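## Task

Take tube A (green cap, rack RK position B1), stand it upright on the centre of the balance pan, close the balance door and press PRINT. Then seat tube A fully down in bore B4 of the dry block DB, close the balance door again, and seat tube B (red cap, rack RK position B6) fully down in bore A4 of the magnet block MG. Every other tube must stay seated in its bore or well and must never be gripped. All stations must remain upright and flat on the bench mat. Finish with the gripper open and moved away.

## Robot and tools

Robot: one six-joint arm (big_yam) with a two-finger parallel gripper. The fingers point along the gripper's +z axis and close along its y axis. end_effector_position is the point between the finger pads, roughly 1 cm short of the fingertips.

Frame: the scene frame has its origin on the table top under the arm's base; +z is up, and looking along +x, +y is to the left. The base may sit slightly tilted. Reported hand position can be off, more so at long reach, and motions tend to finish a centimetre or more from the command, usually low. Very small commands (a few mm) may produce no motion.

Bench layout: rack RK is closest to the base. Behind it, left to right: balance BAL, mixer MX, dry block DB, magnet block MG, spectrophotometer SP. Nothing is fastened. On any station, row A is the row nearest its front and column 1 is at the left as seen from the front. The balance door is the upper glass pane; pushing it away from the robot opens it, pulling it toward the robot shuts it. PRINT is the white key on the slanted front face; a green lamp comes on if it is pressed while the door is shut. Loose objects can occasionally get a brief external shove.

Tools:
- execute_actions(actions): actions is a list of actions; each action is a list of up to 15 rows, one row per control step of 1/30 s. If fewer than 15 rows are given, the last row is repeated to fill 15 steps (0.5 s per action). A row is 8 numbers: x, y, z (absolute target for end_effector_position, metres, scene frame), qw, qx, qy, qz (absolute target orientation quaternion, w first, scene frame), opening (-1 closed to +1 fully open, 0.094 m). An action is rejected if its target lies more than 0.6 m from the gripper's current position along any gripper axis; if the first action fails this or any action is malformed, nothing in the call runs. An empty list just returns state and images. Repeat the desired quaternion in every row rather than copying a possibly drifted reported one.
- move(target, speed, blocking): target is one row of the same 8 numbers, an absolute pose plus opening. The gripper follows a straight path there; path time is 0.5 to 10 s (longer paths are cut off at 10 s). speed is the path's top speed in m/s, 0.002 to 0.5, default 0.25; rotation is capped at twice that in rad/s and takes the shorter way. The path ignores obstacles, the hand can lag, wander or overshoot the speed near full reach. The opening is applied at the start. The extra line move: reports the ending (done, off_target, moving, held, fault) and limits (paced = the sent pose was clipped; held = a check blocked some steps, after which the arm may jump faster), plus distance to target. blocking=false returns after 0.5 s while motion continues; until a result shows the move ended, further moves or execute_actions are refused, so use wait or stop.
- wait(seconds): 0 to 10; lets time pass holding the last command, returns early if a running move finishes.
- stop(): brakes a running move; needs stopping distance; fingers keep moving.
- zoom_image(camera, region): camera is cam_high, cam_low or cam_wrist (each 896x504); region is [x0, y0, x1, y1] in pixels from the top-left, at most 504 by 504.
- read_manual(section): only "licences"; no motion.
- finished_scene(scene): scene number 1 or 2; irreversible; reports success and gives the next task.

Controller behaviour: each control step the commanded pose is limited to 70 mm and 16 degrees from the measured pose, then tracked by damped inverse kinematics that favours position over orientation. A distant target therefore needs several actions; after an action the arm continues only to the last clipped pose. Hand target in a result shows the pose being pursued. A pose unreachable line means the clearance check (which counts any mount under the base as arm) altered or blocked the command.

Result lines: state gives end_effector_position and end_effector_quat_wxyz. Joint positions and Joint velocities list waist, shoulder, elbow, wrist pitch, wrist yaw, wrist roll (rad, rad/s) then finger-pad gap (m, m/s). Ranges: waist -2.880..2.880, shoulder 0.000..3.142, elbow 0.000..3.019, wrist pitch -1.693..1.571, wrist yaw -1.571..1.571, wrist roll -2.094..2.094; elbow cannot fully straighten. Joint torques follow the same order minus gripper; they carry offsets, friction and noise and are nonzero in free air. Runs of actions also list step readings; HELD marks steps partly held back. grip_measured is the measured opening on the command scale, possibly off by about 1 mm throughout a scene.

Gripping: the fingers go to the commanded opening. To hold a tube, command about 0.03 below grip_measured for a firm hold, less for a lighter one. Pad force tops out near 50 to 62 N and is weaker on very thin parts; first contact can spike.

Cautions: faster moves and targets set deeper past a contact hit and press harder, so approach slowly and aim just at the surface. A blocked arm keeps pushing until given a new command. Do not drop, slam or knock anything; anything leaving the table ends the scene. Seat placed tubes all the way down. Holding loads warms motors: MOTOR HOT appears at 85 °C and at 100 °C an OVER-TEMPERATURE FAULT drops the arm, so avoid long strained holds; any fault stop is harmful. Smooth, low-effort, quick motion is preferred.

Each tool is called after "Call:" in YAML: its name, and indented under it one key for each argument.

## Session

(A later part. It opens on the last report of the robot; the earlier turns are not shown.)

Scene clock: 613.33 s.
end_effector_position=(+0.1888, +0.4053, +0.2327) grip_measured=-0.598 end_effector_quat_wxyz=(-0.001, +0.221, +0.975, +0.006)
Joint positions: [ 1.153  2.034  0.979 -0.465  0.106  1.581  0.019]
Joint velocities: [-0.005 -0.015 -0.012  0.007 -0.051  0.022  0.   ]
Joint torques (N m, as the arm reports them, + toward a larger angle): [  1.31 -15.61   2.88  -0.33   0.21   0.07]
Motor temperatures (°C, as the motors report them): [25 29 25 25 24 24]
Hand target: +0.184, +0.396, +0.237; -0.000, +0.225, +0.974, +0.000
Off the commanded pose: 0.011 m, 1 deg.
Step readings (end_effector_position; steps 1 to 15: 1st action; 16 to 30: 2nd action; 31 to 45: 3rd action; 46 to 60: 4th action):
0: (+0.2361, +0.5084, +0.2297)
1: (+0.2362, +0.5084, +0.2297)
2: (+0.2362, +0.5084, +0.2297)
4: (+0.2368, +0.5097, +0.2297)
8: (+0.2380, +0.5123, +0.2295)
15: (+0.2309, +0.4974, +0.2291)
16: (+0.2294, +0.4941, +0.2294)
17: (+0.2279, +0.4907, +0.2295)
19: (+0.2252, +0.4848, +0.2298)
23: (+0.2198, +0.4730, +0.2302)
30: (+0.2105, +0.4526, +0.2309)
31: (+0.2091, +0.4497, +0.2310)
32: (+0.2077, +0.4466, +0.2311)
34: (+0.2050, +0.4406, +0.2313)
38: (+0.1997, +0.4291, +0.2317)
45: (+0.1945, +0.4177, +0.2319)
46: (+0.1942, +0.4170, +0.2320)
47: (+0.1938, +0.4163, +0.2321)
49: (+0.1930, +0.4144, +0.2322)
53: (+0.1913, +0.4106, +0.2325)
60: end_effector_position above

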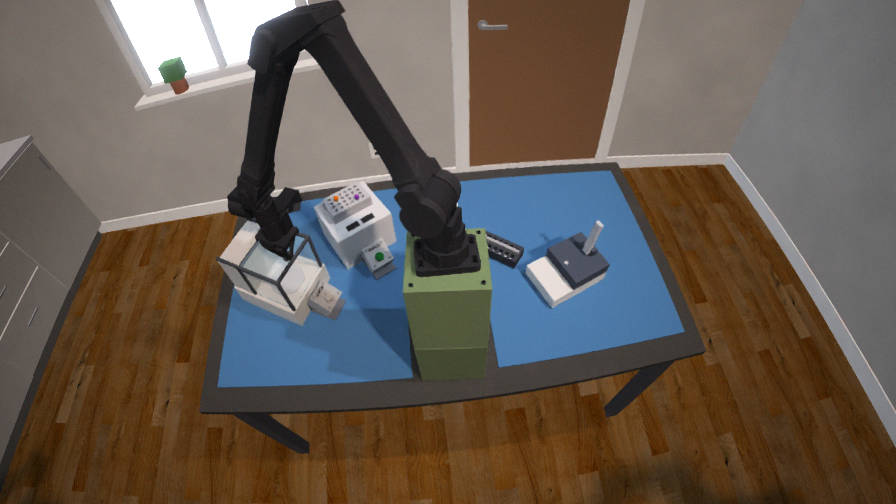

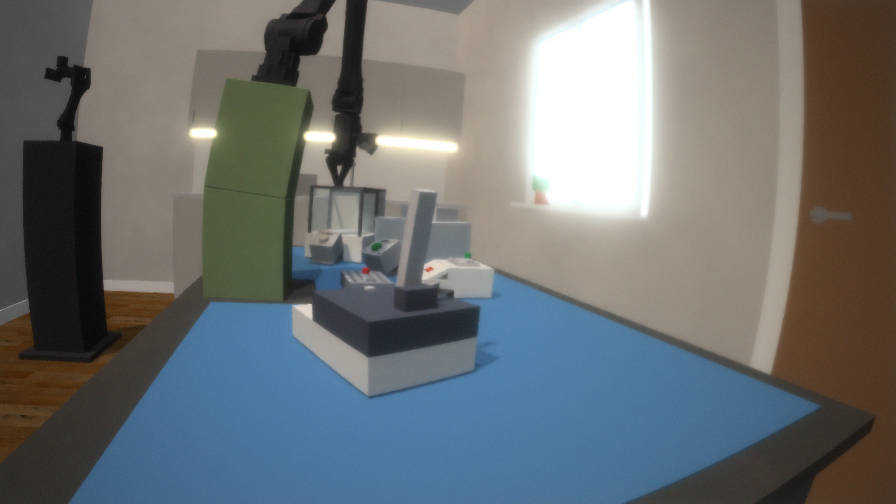

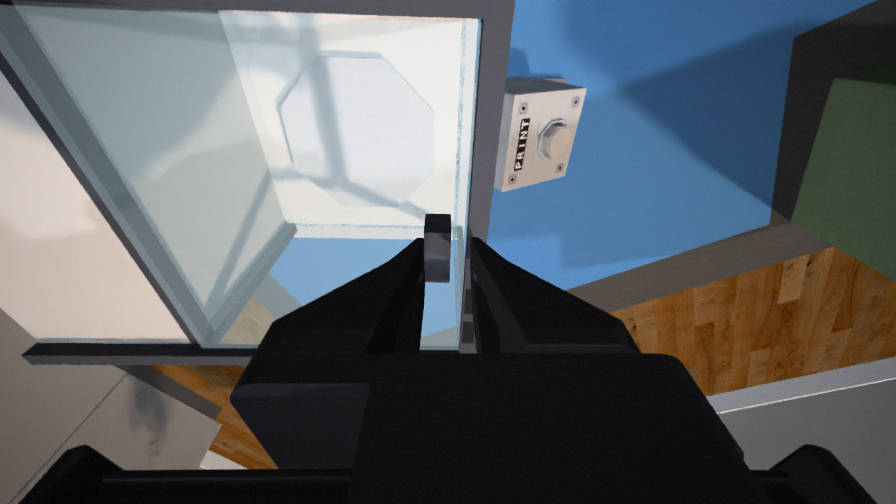

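Call:
execute_actions:
  actions:
    - [[0.184,0.395,0.237,0,0.225,0.974,0,-0.6],[0.1835,0.394,0.237,0,0.225,0.974,0,-0.6],[0.183,0.393,0.237,0,0.225,0.974,0,-0.6]]

Call:
move:
  target: [0.186,0.40,0.28,0,0.225,0.974,0,-0.3]
  speed: 0.06

Call:
move:
  target: [0.22,0.15,0.22,0.113,0.4957,0.8586,-0.0653,-0.5]
  speed: 0.25

Call:
move:
  target: [0.215,-0.04,0.1,0.113,0.4957,0.8586,-0.0653,-0.5]
  speed: 0.2

Scene clock: 624.03 s.
end_effector_position=(+0.1888, +0.4050, +0.2334) grip_measured=-0.598 end_effector_quat_wxyz=(-0.000, +0.221, +0.975, +0.010)
Joint positions: [ 1.153  2.03   0.973 -0.455  0.106  1.582  0.019]
Joint velocities: [-0.005  0.005 -0.002  0.002  0.051 -0.037  0.   ]
Joint torques (N m, as the arm reports them, + toward a larger angle): [  1.24 -15.8    2.49  -0.45   0.21   0.08]
Motor temperatures (°C, as the motors report them): [25 28 24 25 24 24]
Hand target: +0.183, +0.393, +0.237; -0.000, +0.225, +0.974, -0.000
Off the commanded pose: 0.014 m, 1 deg.
Step readings (end_effector_position):
0: (+0.1888, +0.4053, +0.2327)
1: (+0.1889, +0.4054, +0.2329)
2: (+0.1887, +0.4050, +0.2327)
4: (+0.1887, +0.4051, +0.2328)
8: (+0.1888, +0.4050, +0.2332)
15: end_effector_position above

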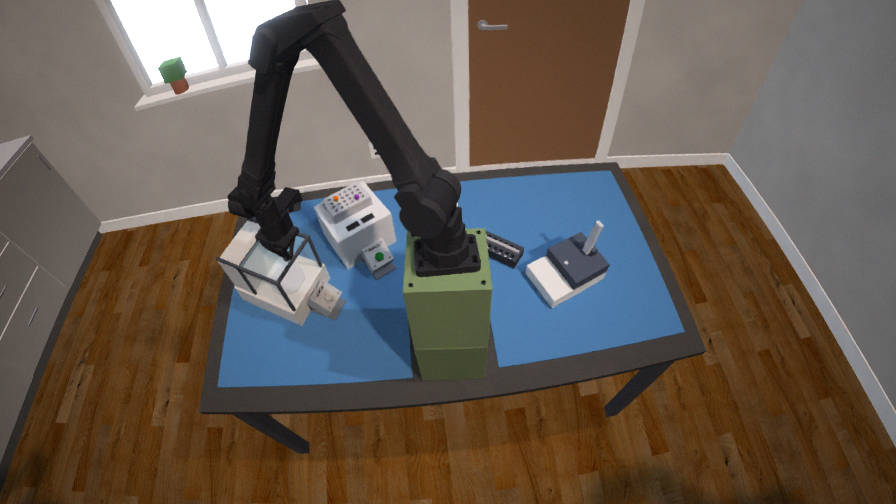

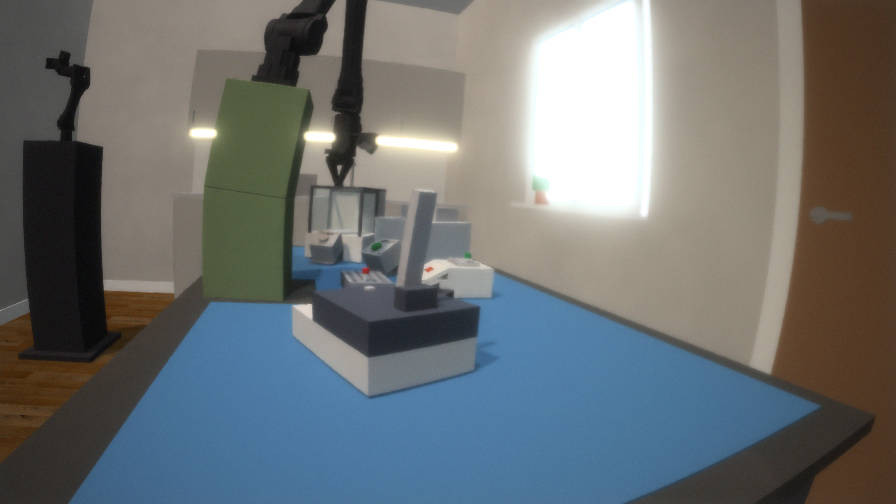

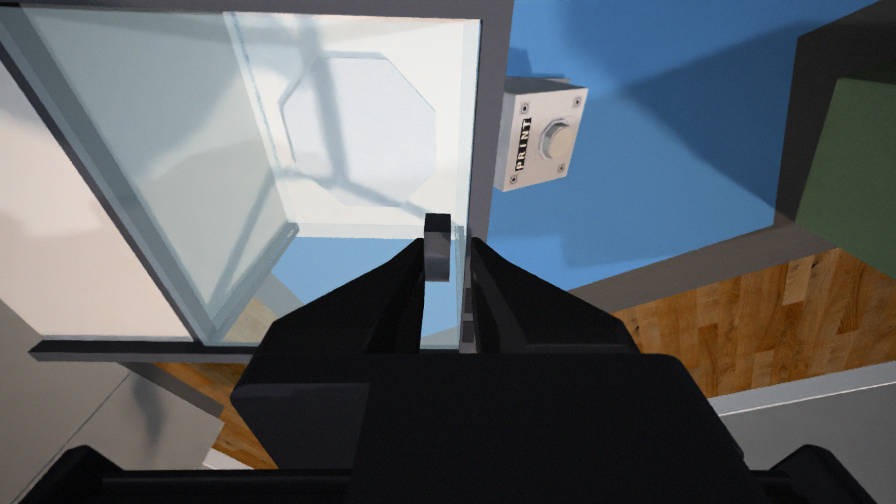

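Scene clock: 625.17 s.
end_effector_position=(+0.1899, +0.4019, +0.2752) grip_measured=-0.302 end_effector_quat_wxyz=(-0.002, +0.222, +0.975, +0.002)
Joint positions: [ 1.158  1.929  0.973 -0.573  0.106  1.591  0.033]
Joint velocities: [ 0.005  0.005 -0.002 -0.017 -0.007 -0.007  0.001]
Joint torques (N m, as the arm reports them, + toward a larger angle): [  1.63 -15.08   4.84  -0.4    0.19   0.07]
Motor temperatures (°C, as the motors report them): [25 28 24 25 24 24]
Hand target: +0.186, +0.400, +0.280; -0.000, +0.225, +0.974, -0.000
Off the commanded pose: 0.006 m, 0 deg.
move: done

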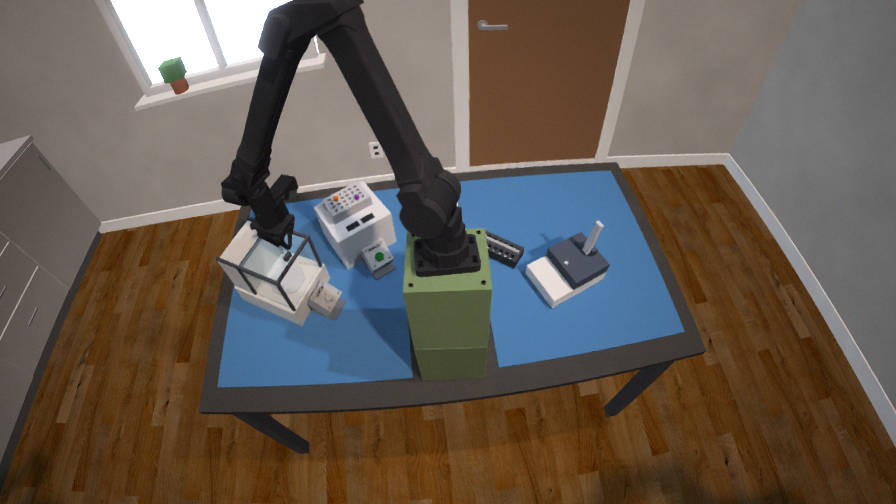

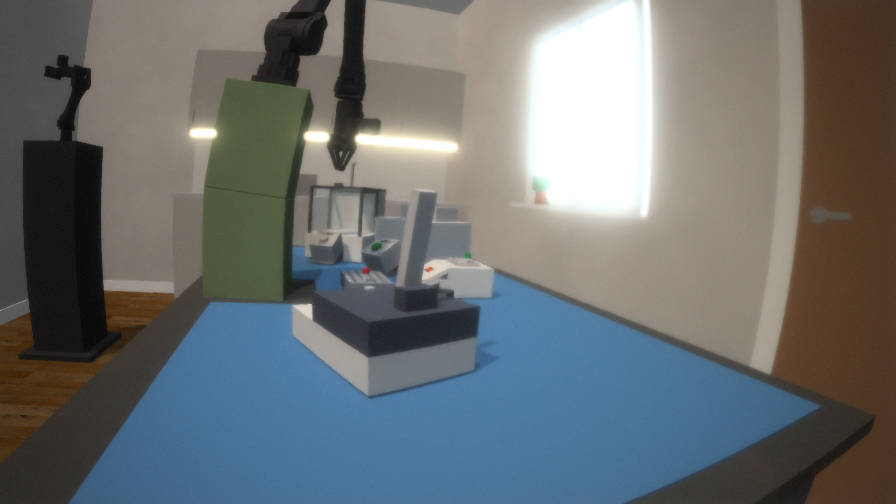

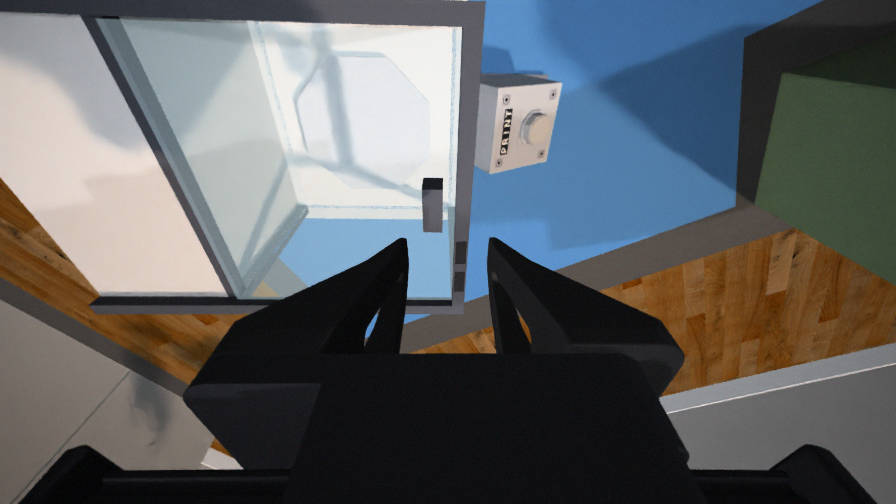

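Scene clock: 626.93 s.
end_effector_position=(+0.2232, +0.1528, +0.2220) grip_measured=-0.498 end_effector_quat_wxyz=(+0.114, +0.490, +0.862, -0.062)
Joint positions: [ 0.779  1.887  0.499 -0.162  0.343  1.809  0.024]
Joint velocities: [-0.005 -0.024 -0.012 -0.002 -0.037 -0.081  0.001]
Joint torques (N m, as the arm reports them, + toward a larger angle): [ 0.   -8.4   0.96  0.35  0.31  0.08]
Motor temperatures (°C, as the motors report them): [25 28 24 25 24 24]
Hand target: +0.221, +0.150, +0.218; +0.115, +0.496, +0.858, -0.065
Off the commanded pose: 0.005 m, 1 deg.
move: done

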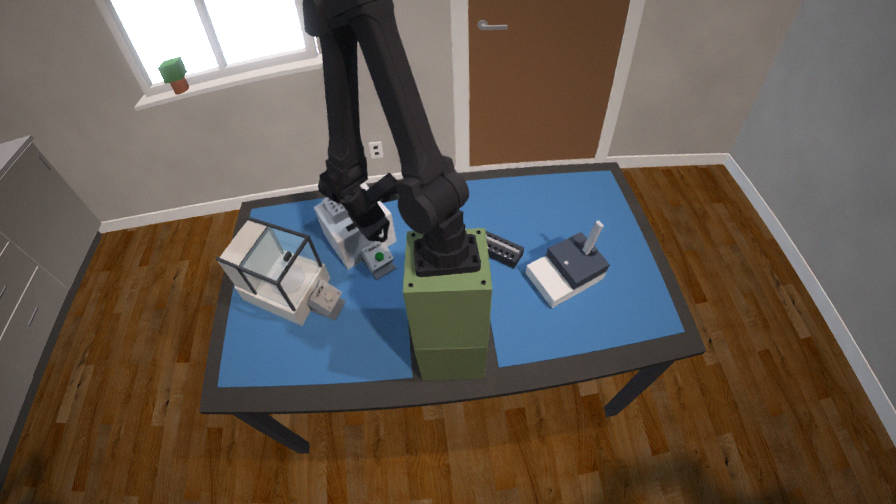

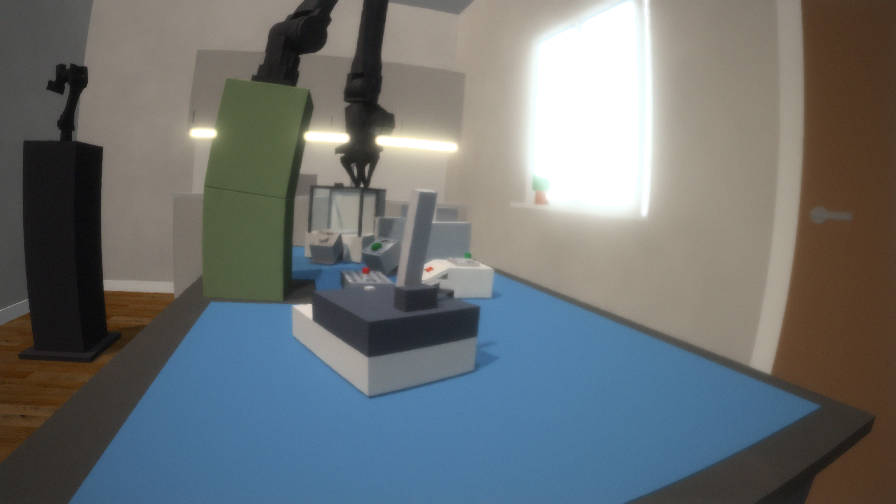

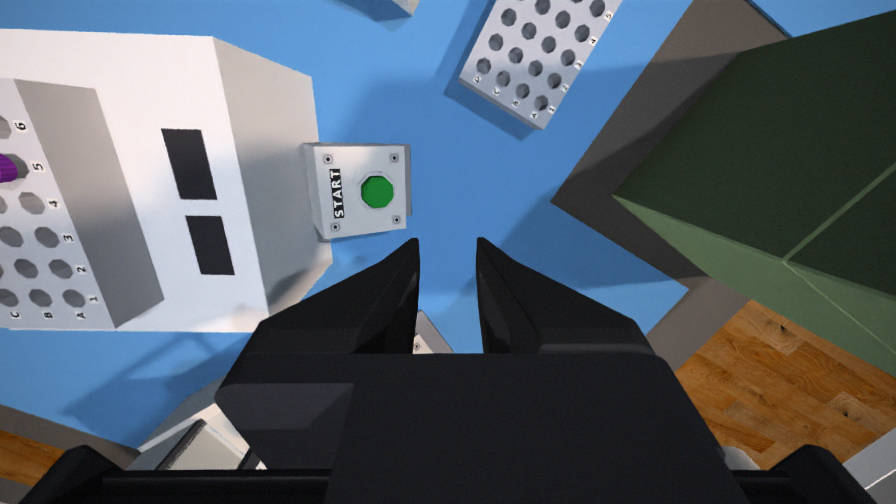

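Scene clock: 628.77 s.
end_effector_position=(+0.2180, -0.0445, +0.1034) grip_measured=-0.498 end_effector_quat_wxyz=(+0.119, +0.503, +0.853, -0.068)
Joint positions: [-0.01   2.46   0.427  0.724  0.243  1.024  0.024]
Joint velocities: [ 0.005 -0.005 -0.002 -0.002  0.022  0.007  0.001]
Joint torques (N m, as the arm reports them, + toward a larger angle): [-0.47 -8.1  -4.11  1.07  0.06 -0.18]
Motor temperatures (°C, as the motors report them): [25 28 24 25 24 24]
Hand target: +0.216, -0.043, +0.099; +0.117, +0.495, +0.858, -0.067
Off the commanded pose: 0.006 m, 1 deg.
move: done

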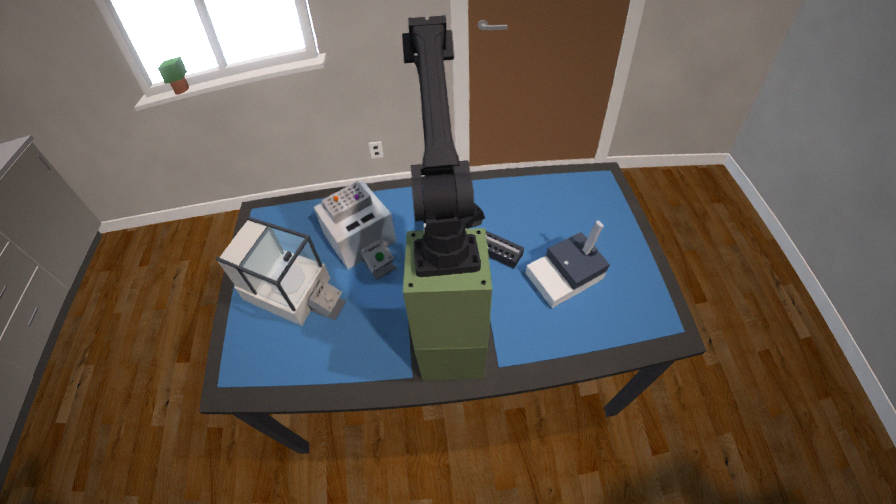

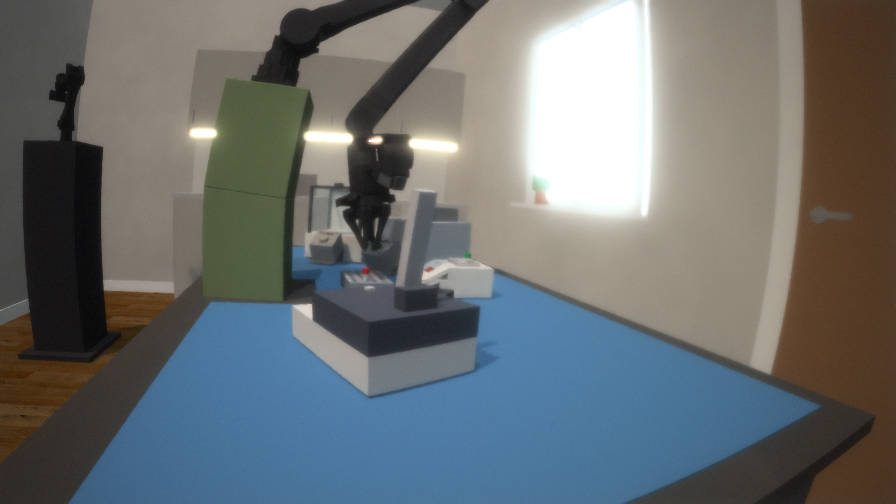

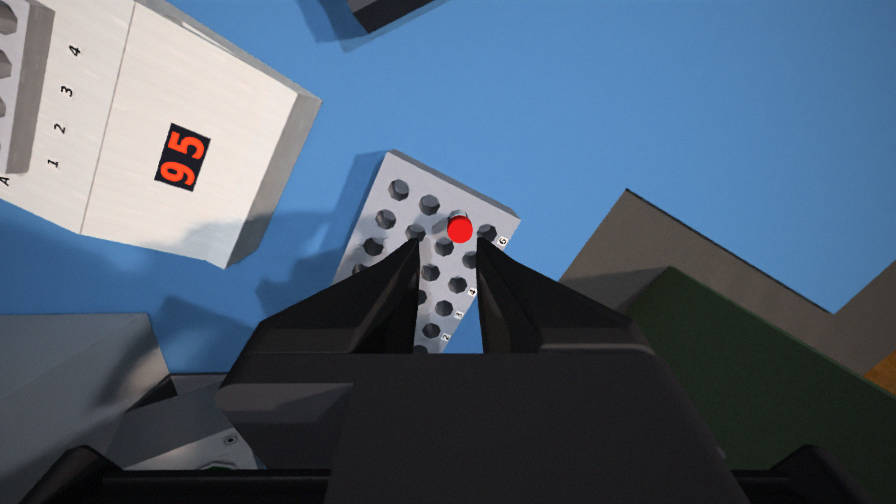

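Call:
move:
  target: [0.209,-0.0455,0.07,0.113,0.4957,0.8586,-0.0653,-0.5]
  speed: 0.04

Scene clock: 635.13 s.
end_effector_position=(+0.2128, -0.0442, +0.0756) grip_measured=-0.498 end_effector_quat_wxyz=(+0.116, +0.499, +0.857, -0.065)
Joint positions: [-0.017  2.572  0.478  0.785  0.232  1.006  0.024]
Joint velocities: [-0.005 -0.015 -0.002  0.007 -0.022 -0.11   0.001]
Joint torques (N m, as the arm reports them, + toward a larger angle): [-1.33 -7.82 -4.42  1.09  0.06 -0.19]
Motor temperatures (°C, as the motors report them): [25 28 24 25 24 24]
Hand target: +0.209, -0.046, +0.070; +0.113, +0.496, +0.858, -0.066
Off the commanded pose: 0.007 m, 1 deg.
move: done

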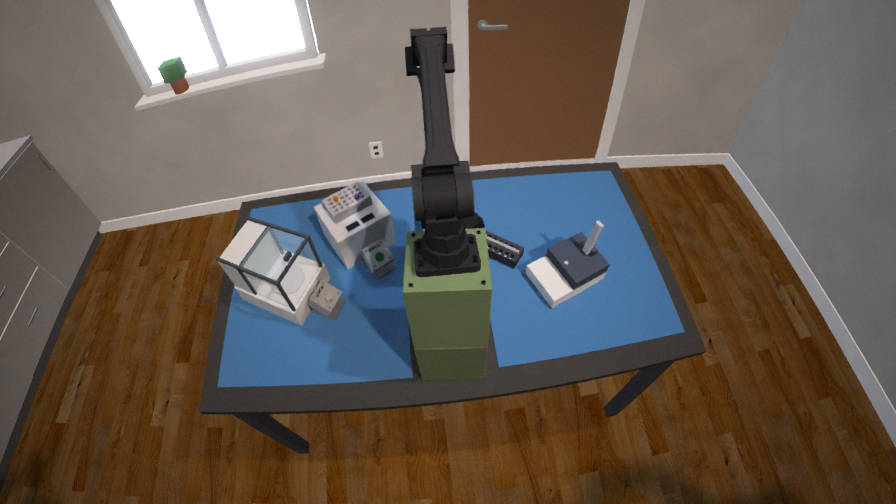

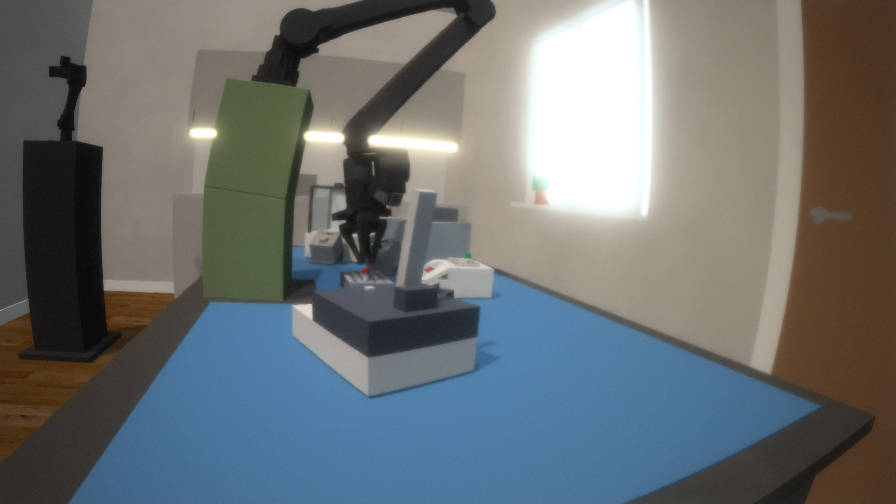

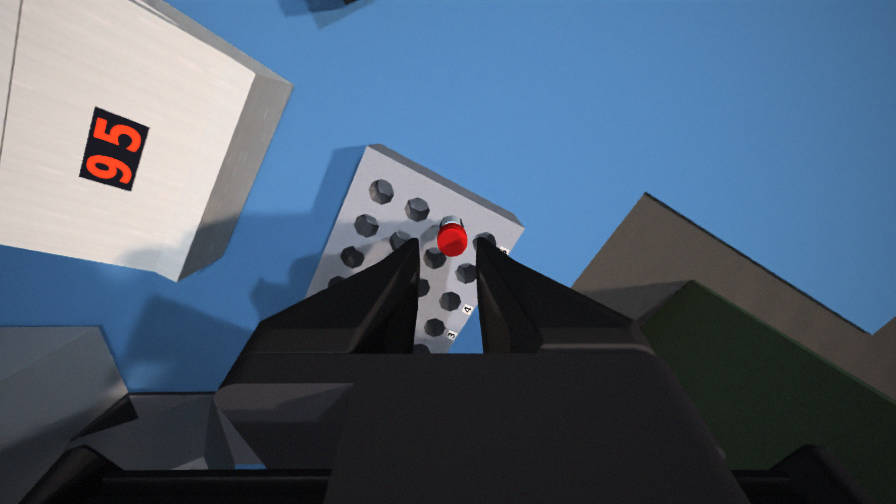

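Consistent. Target cmd (0.2078,−0.0478,0.048).

Call:
execute_actions:
  actions:
    - [[0.2088,-0.0458,0.0685,0.113,0.4957,0.8586,-0.0653,-0.5],[0.2086,-0.0462,0.067,0.113,0.4957,0.8586,-0.0653,-0.5],[0.2084,-0.0466,0.0655,0.113,0.4957,0.8586,-0.0653,-0.5],[0.2082,-0.047,0.064,0.113,0.4957,0.8586,-0.0653,-0.5],[0.208,-0.0474,0.0625,0.113,0.4957,0.8586,-0.0653,-0.5],[0.2078,-0.0478,0.061,0.113,0.4957,0.8586,-0.0653,-0.5],[0.2078,-0.0478,0.0595,0.113,0.4957,0.8586,-0.0653,-0.5],[0.2078,-0.0478,0.058,0.113,0.4957,0.8586,-0.0653,-0.5],[0.2078,-0.0478,0.0565,0.113,0.4957,0.8586,-0.0653,-0.5],[0.2078,-0.0478,0.055,0.113,0.4957,0.8586,-0.0653,-0.5],[0.2078,-0.0478,0.0535,0.113,0.4957,0.8586,-0.0653,-0.5],[0.2078,-0.0478,0.052,0.113,0.4957,0.8586,-0.0653,-0.5],[0.2078,-0.0478,0.0505,0.113,0.4957,0.8586,-0.0653,-0.5],[0.2078,-0.0478,0.049,0.113,0.4957,0.8586,-0.0653,-0.5],[0.2078,-0.0478,0.048,0.113,0.4957,0.8586,-0.0653,-0.5]]

Call:
wait:
  seconds: 0.3

Scene clock: 647.23 s.
end_effector_position=(+0.2120, -0.0466, +0.0566) grip_measured=-0.498 end_effector_quat_wxyz=(+0.116, +0.499, +0.856, -0.065)
Joint positions: [-0.03   2.637  0.52   0.81   0.228  0.995  0.024]
Joint velocities: [-0.005  0.112  0.095  0.027 -0.007  0.066  0.   ]
Joint torques (N m, as the arm reports them, + toward a larger angle): [-1.27 -7.86 -4.69  0.98  0.02 -0.18]
Motor temperatures (°C, as the motors report them): [25 27 24 25 24 24]
Hand target: +0.208, -0.048, +0.048; +0.113, +0.496, +0.859, -0.066
Off the commanded pose: 0.010 m, 1 deg.
Step readings (end_effector_position):
0: (+0.2129, -0.0442, +0.0756)
1: (+0.2129, -0.0441, +0.0756)
2: (+0.2131, -0.0441, +0.0754)
4: (+0.2136, -0.0444, +0.0738)
8: (+0.2136, -0.0460, +0.0675)
15: end_effector_position above

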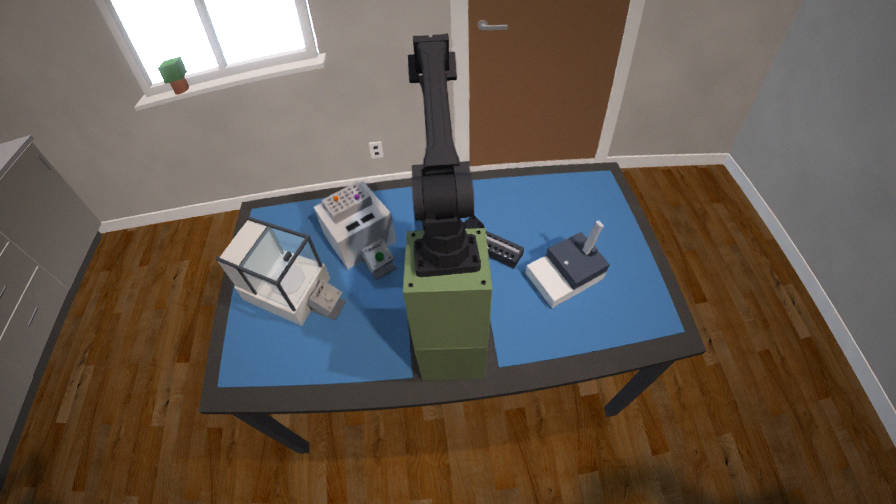

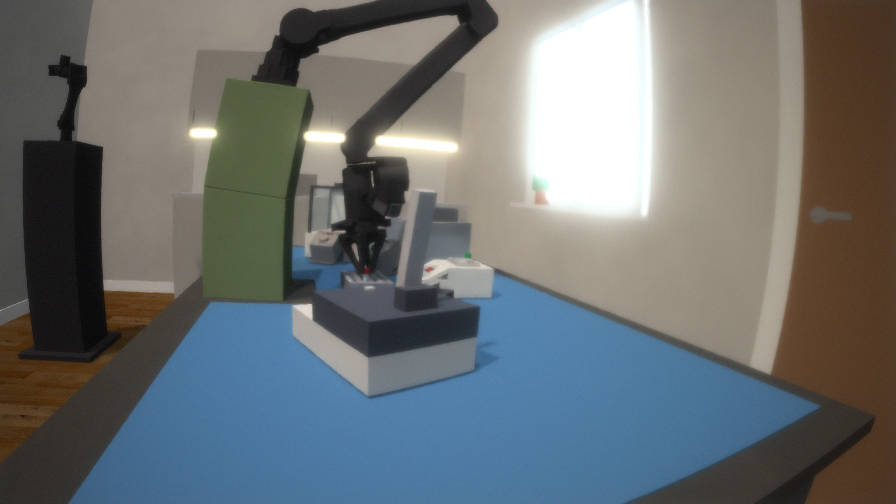

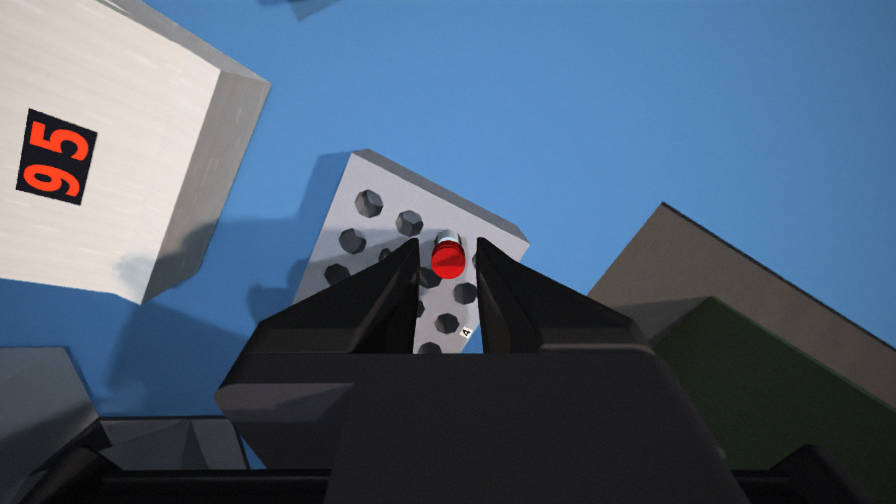

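Scene clock: 647.53 s.
end_effector_position=(+0.2120, -0.0465, +0.0538) grip_measured=-0.498 end_effector_quat_wxyz=(+0.116, +0.499, +0.857, -0.065)
Joint positions: [-0.03   2.645  0.527  0.812  0.228  0.994  0.024]
Joint velocities: [-0.015 -0.005  0.012 -0.012  0.007 -0.022 -0.002]
Joint torques (N m, as the arm reports them, + toward a larger angle): [-1.26 -7.88 -4.67  0.98  0.06 -0.19]
Motor temperatures (°C, as the motors report them): [25 27 24 25 24 24]
Hand target: +0.208, -0.048, +0.048; +0.113, +0.496, +0.859, -0.066
Off the commanded pose: 0.007 m, 1 deg.
wait: 0.30 s; at rest by 0.20 s

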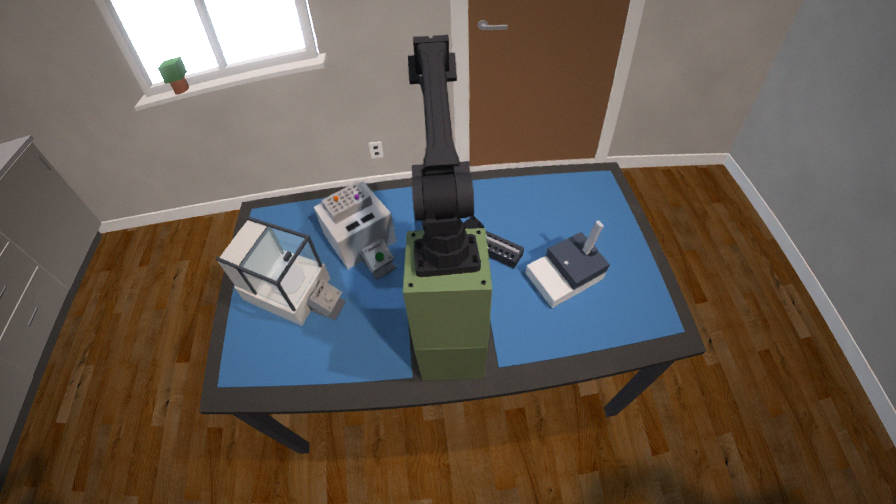

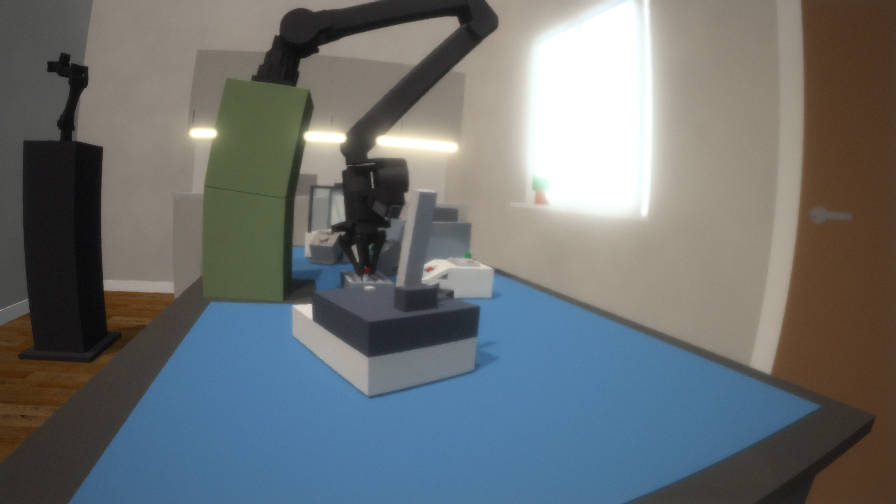

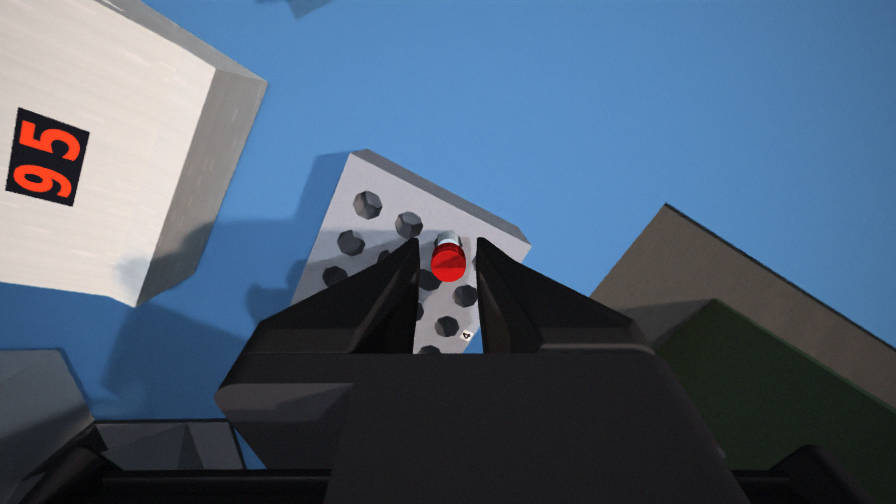

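Call:
execute_actions:
  actions:
    - [[0.2078,-0.0478,0.048,0.113,0.4957,0.8586,-0.0653,-0.56],[0.2078,-0.0478,0.048,0.113,0.4957,0.8586,-0.0653,-0.62],[0.2078,-0.0478,0.048,0.113,0.4957,0.8586,-0.0653,-0.67],[0.2078,-0.0478,0.048,0.113,0.4957,0.8586,-0.0653,-0.7],[0.2078,-0.0478,0.048,0.113,0.4957,0.8586,-0.0653,-0.73],[0.2078,-0.0478,0.048,0.113,0.4957,0.8586,-0.0653,-0.75],[0.2078,-0.0478,0.048,0.113,0.4957,0.8586,-0.0653,-0.77],[0.2078,-0.0478,0.048,0.113,0.4957,0.8586,-0.0653,-0.79],[0.2078,-0.0478,0.048,0.113,0.4957,0.8586,-0.0653,-0.8],[0.2078,-0.0478,0.049,0.113,0.4957,0.8586,-0.0653,-0.8],[0.2078,-0.0478,0.05,0.113,0.4957,0.8586,-0.0653,-0.8],[0.2076,-0.0478,0.051,0.113,0.4957,0.8586,-0.0653,-0.8],[0.2074,-0.0478,0.052,0.113,0.4957,0.8586,-0.0653,-0.8],[0.2072,-0.0478,0.053,0.113,0.4957,0.8586,-0.0653,-0.8],[0.207,-0.0478,0.054,0.113,0.4957,0.8586,-0.0653,-0.8]]
    - [[0.2068,-0.0478,0.055,0.113,0.4957,0.8586,-0.0653,-0.8],[0.2066,-0.0478,0.056,0.113,0.4957,0.8586,-0.0653,-0.8],[0.2064,-0.0478,0.057,0.113,0.4957,0.8586,-0.0653,-0.8],[0.2062,-0.0478,0.058,0.113,0.4957,0.8586,-0.0653,-0.8],[0.206,-0.0478,0.059,0.113,0.4957,0.8586,-0.0653,-0.8],[0.206,-0.0478,0.06,0.113,0.4957,0.8586,-0.0653,-0.8],[0.206,-0.0478,0.061,0.113,0.4957,0.8586,-0.0653,-0.8],[0.206,-0.0478,0.062,0.113,0.4957,0.8586,-0.0653,-0.8],[0.206,-0.0478,0.063,0.113,0.4957,0.8586,-0.0653,-0.8],[0.206,-0.0478,0.064,0.113,0.4957,0.8586,-0.0653,-0.8],[0.206,-0.0478,0.065,0.113,0.4957,0.8586,-0.0653,-0.8],[0.206,-0.0478,0.066,0.113,0.4957,0.8586,-0.0653,-0.8],[0.206,-0.0478,0.067,0.113,0.4957,0.8586,-0.0653,-0.8],[0.206,-0.0478,0.068,0.113,0.4957,0.8586,-0.0653,-0.8],[0.206,-0.0478,0.069,0.113,0.4957,0.8586,-0.0653,-0.8]]

Scene clock: 673.17 s.
end_effector_position=(+0.2126, -0.0465, +0.0564) grip_measured=-0.782 end_effector_quat_wxyz=(+0.117, +0.498, +0.857, -0.064)
Joint positions: [-0.03   2.637  0.521  0.812  0.228  0.993  0.01 ]
Joint velocities: [ 0.005 -0.103 -0.076  0.012  0.051 -0.037 -0.001]
Joint torques (N m, as the arm reports them, + toward a larger angle): [ -1.21 -11.44  -8.06   0.63   0.07  -0.18]
Motor temperatures (°C, as the motors report them): [25 27 24 25 24 24]
Hand target: +0.206, -0.048, +0.068; +0.113, +0.496, +0.859, -0.065
Off the commanded pose: 0.014 m, 1 deg.
Step readings (end_effector_position; steps 1 to 15: 1st action; 16 to 30: 2nd action):
0: (+0.2120, -0.0465, +0.0538)
1: (+0.2120, -0.0465, +0.0538)
2: (+0.2120, -0.0465, +0.0538)
4: (+0.2120, -0.0465, +0.0538)
8: (+0.2120, -0.0465, +0.0538)
15: (+0.2120, -0.0465, +0.0538)
16: (+0.2120, -0.0465, +0.0538)
17: (+0.2120, -0.0465, +0.0538)
19: (+0.2120, -0.0465, +0.0538)
23: (+0.2120, -0.0465, +0.0538)
30: end_effector_position above

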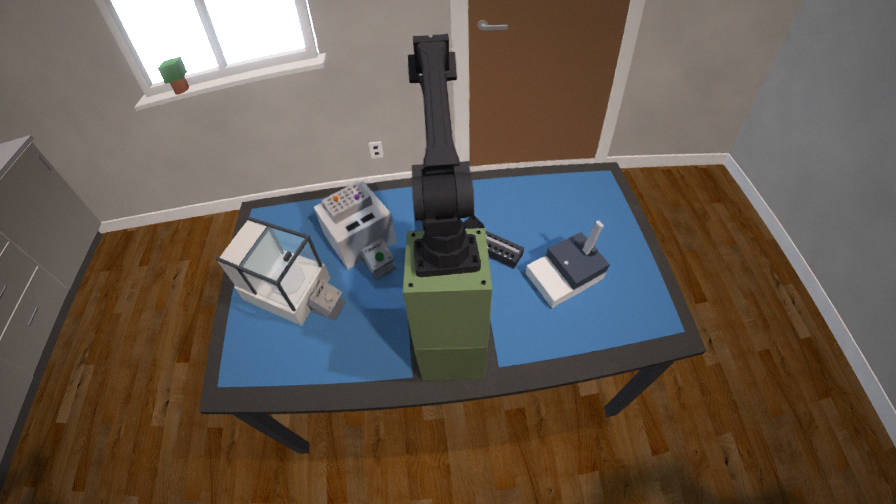

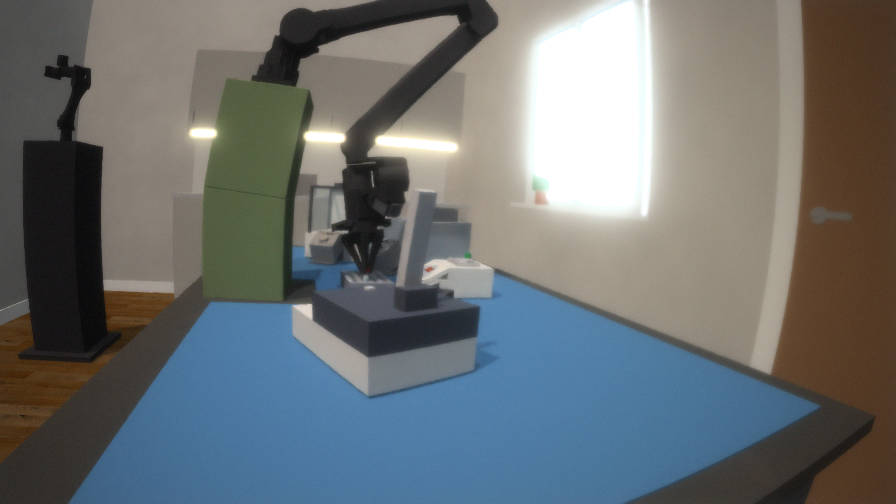

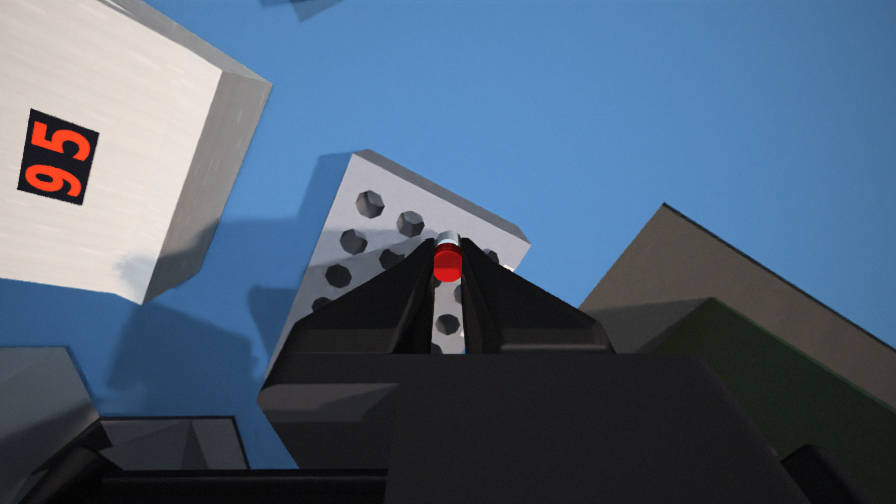

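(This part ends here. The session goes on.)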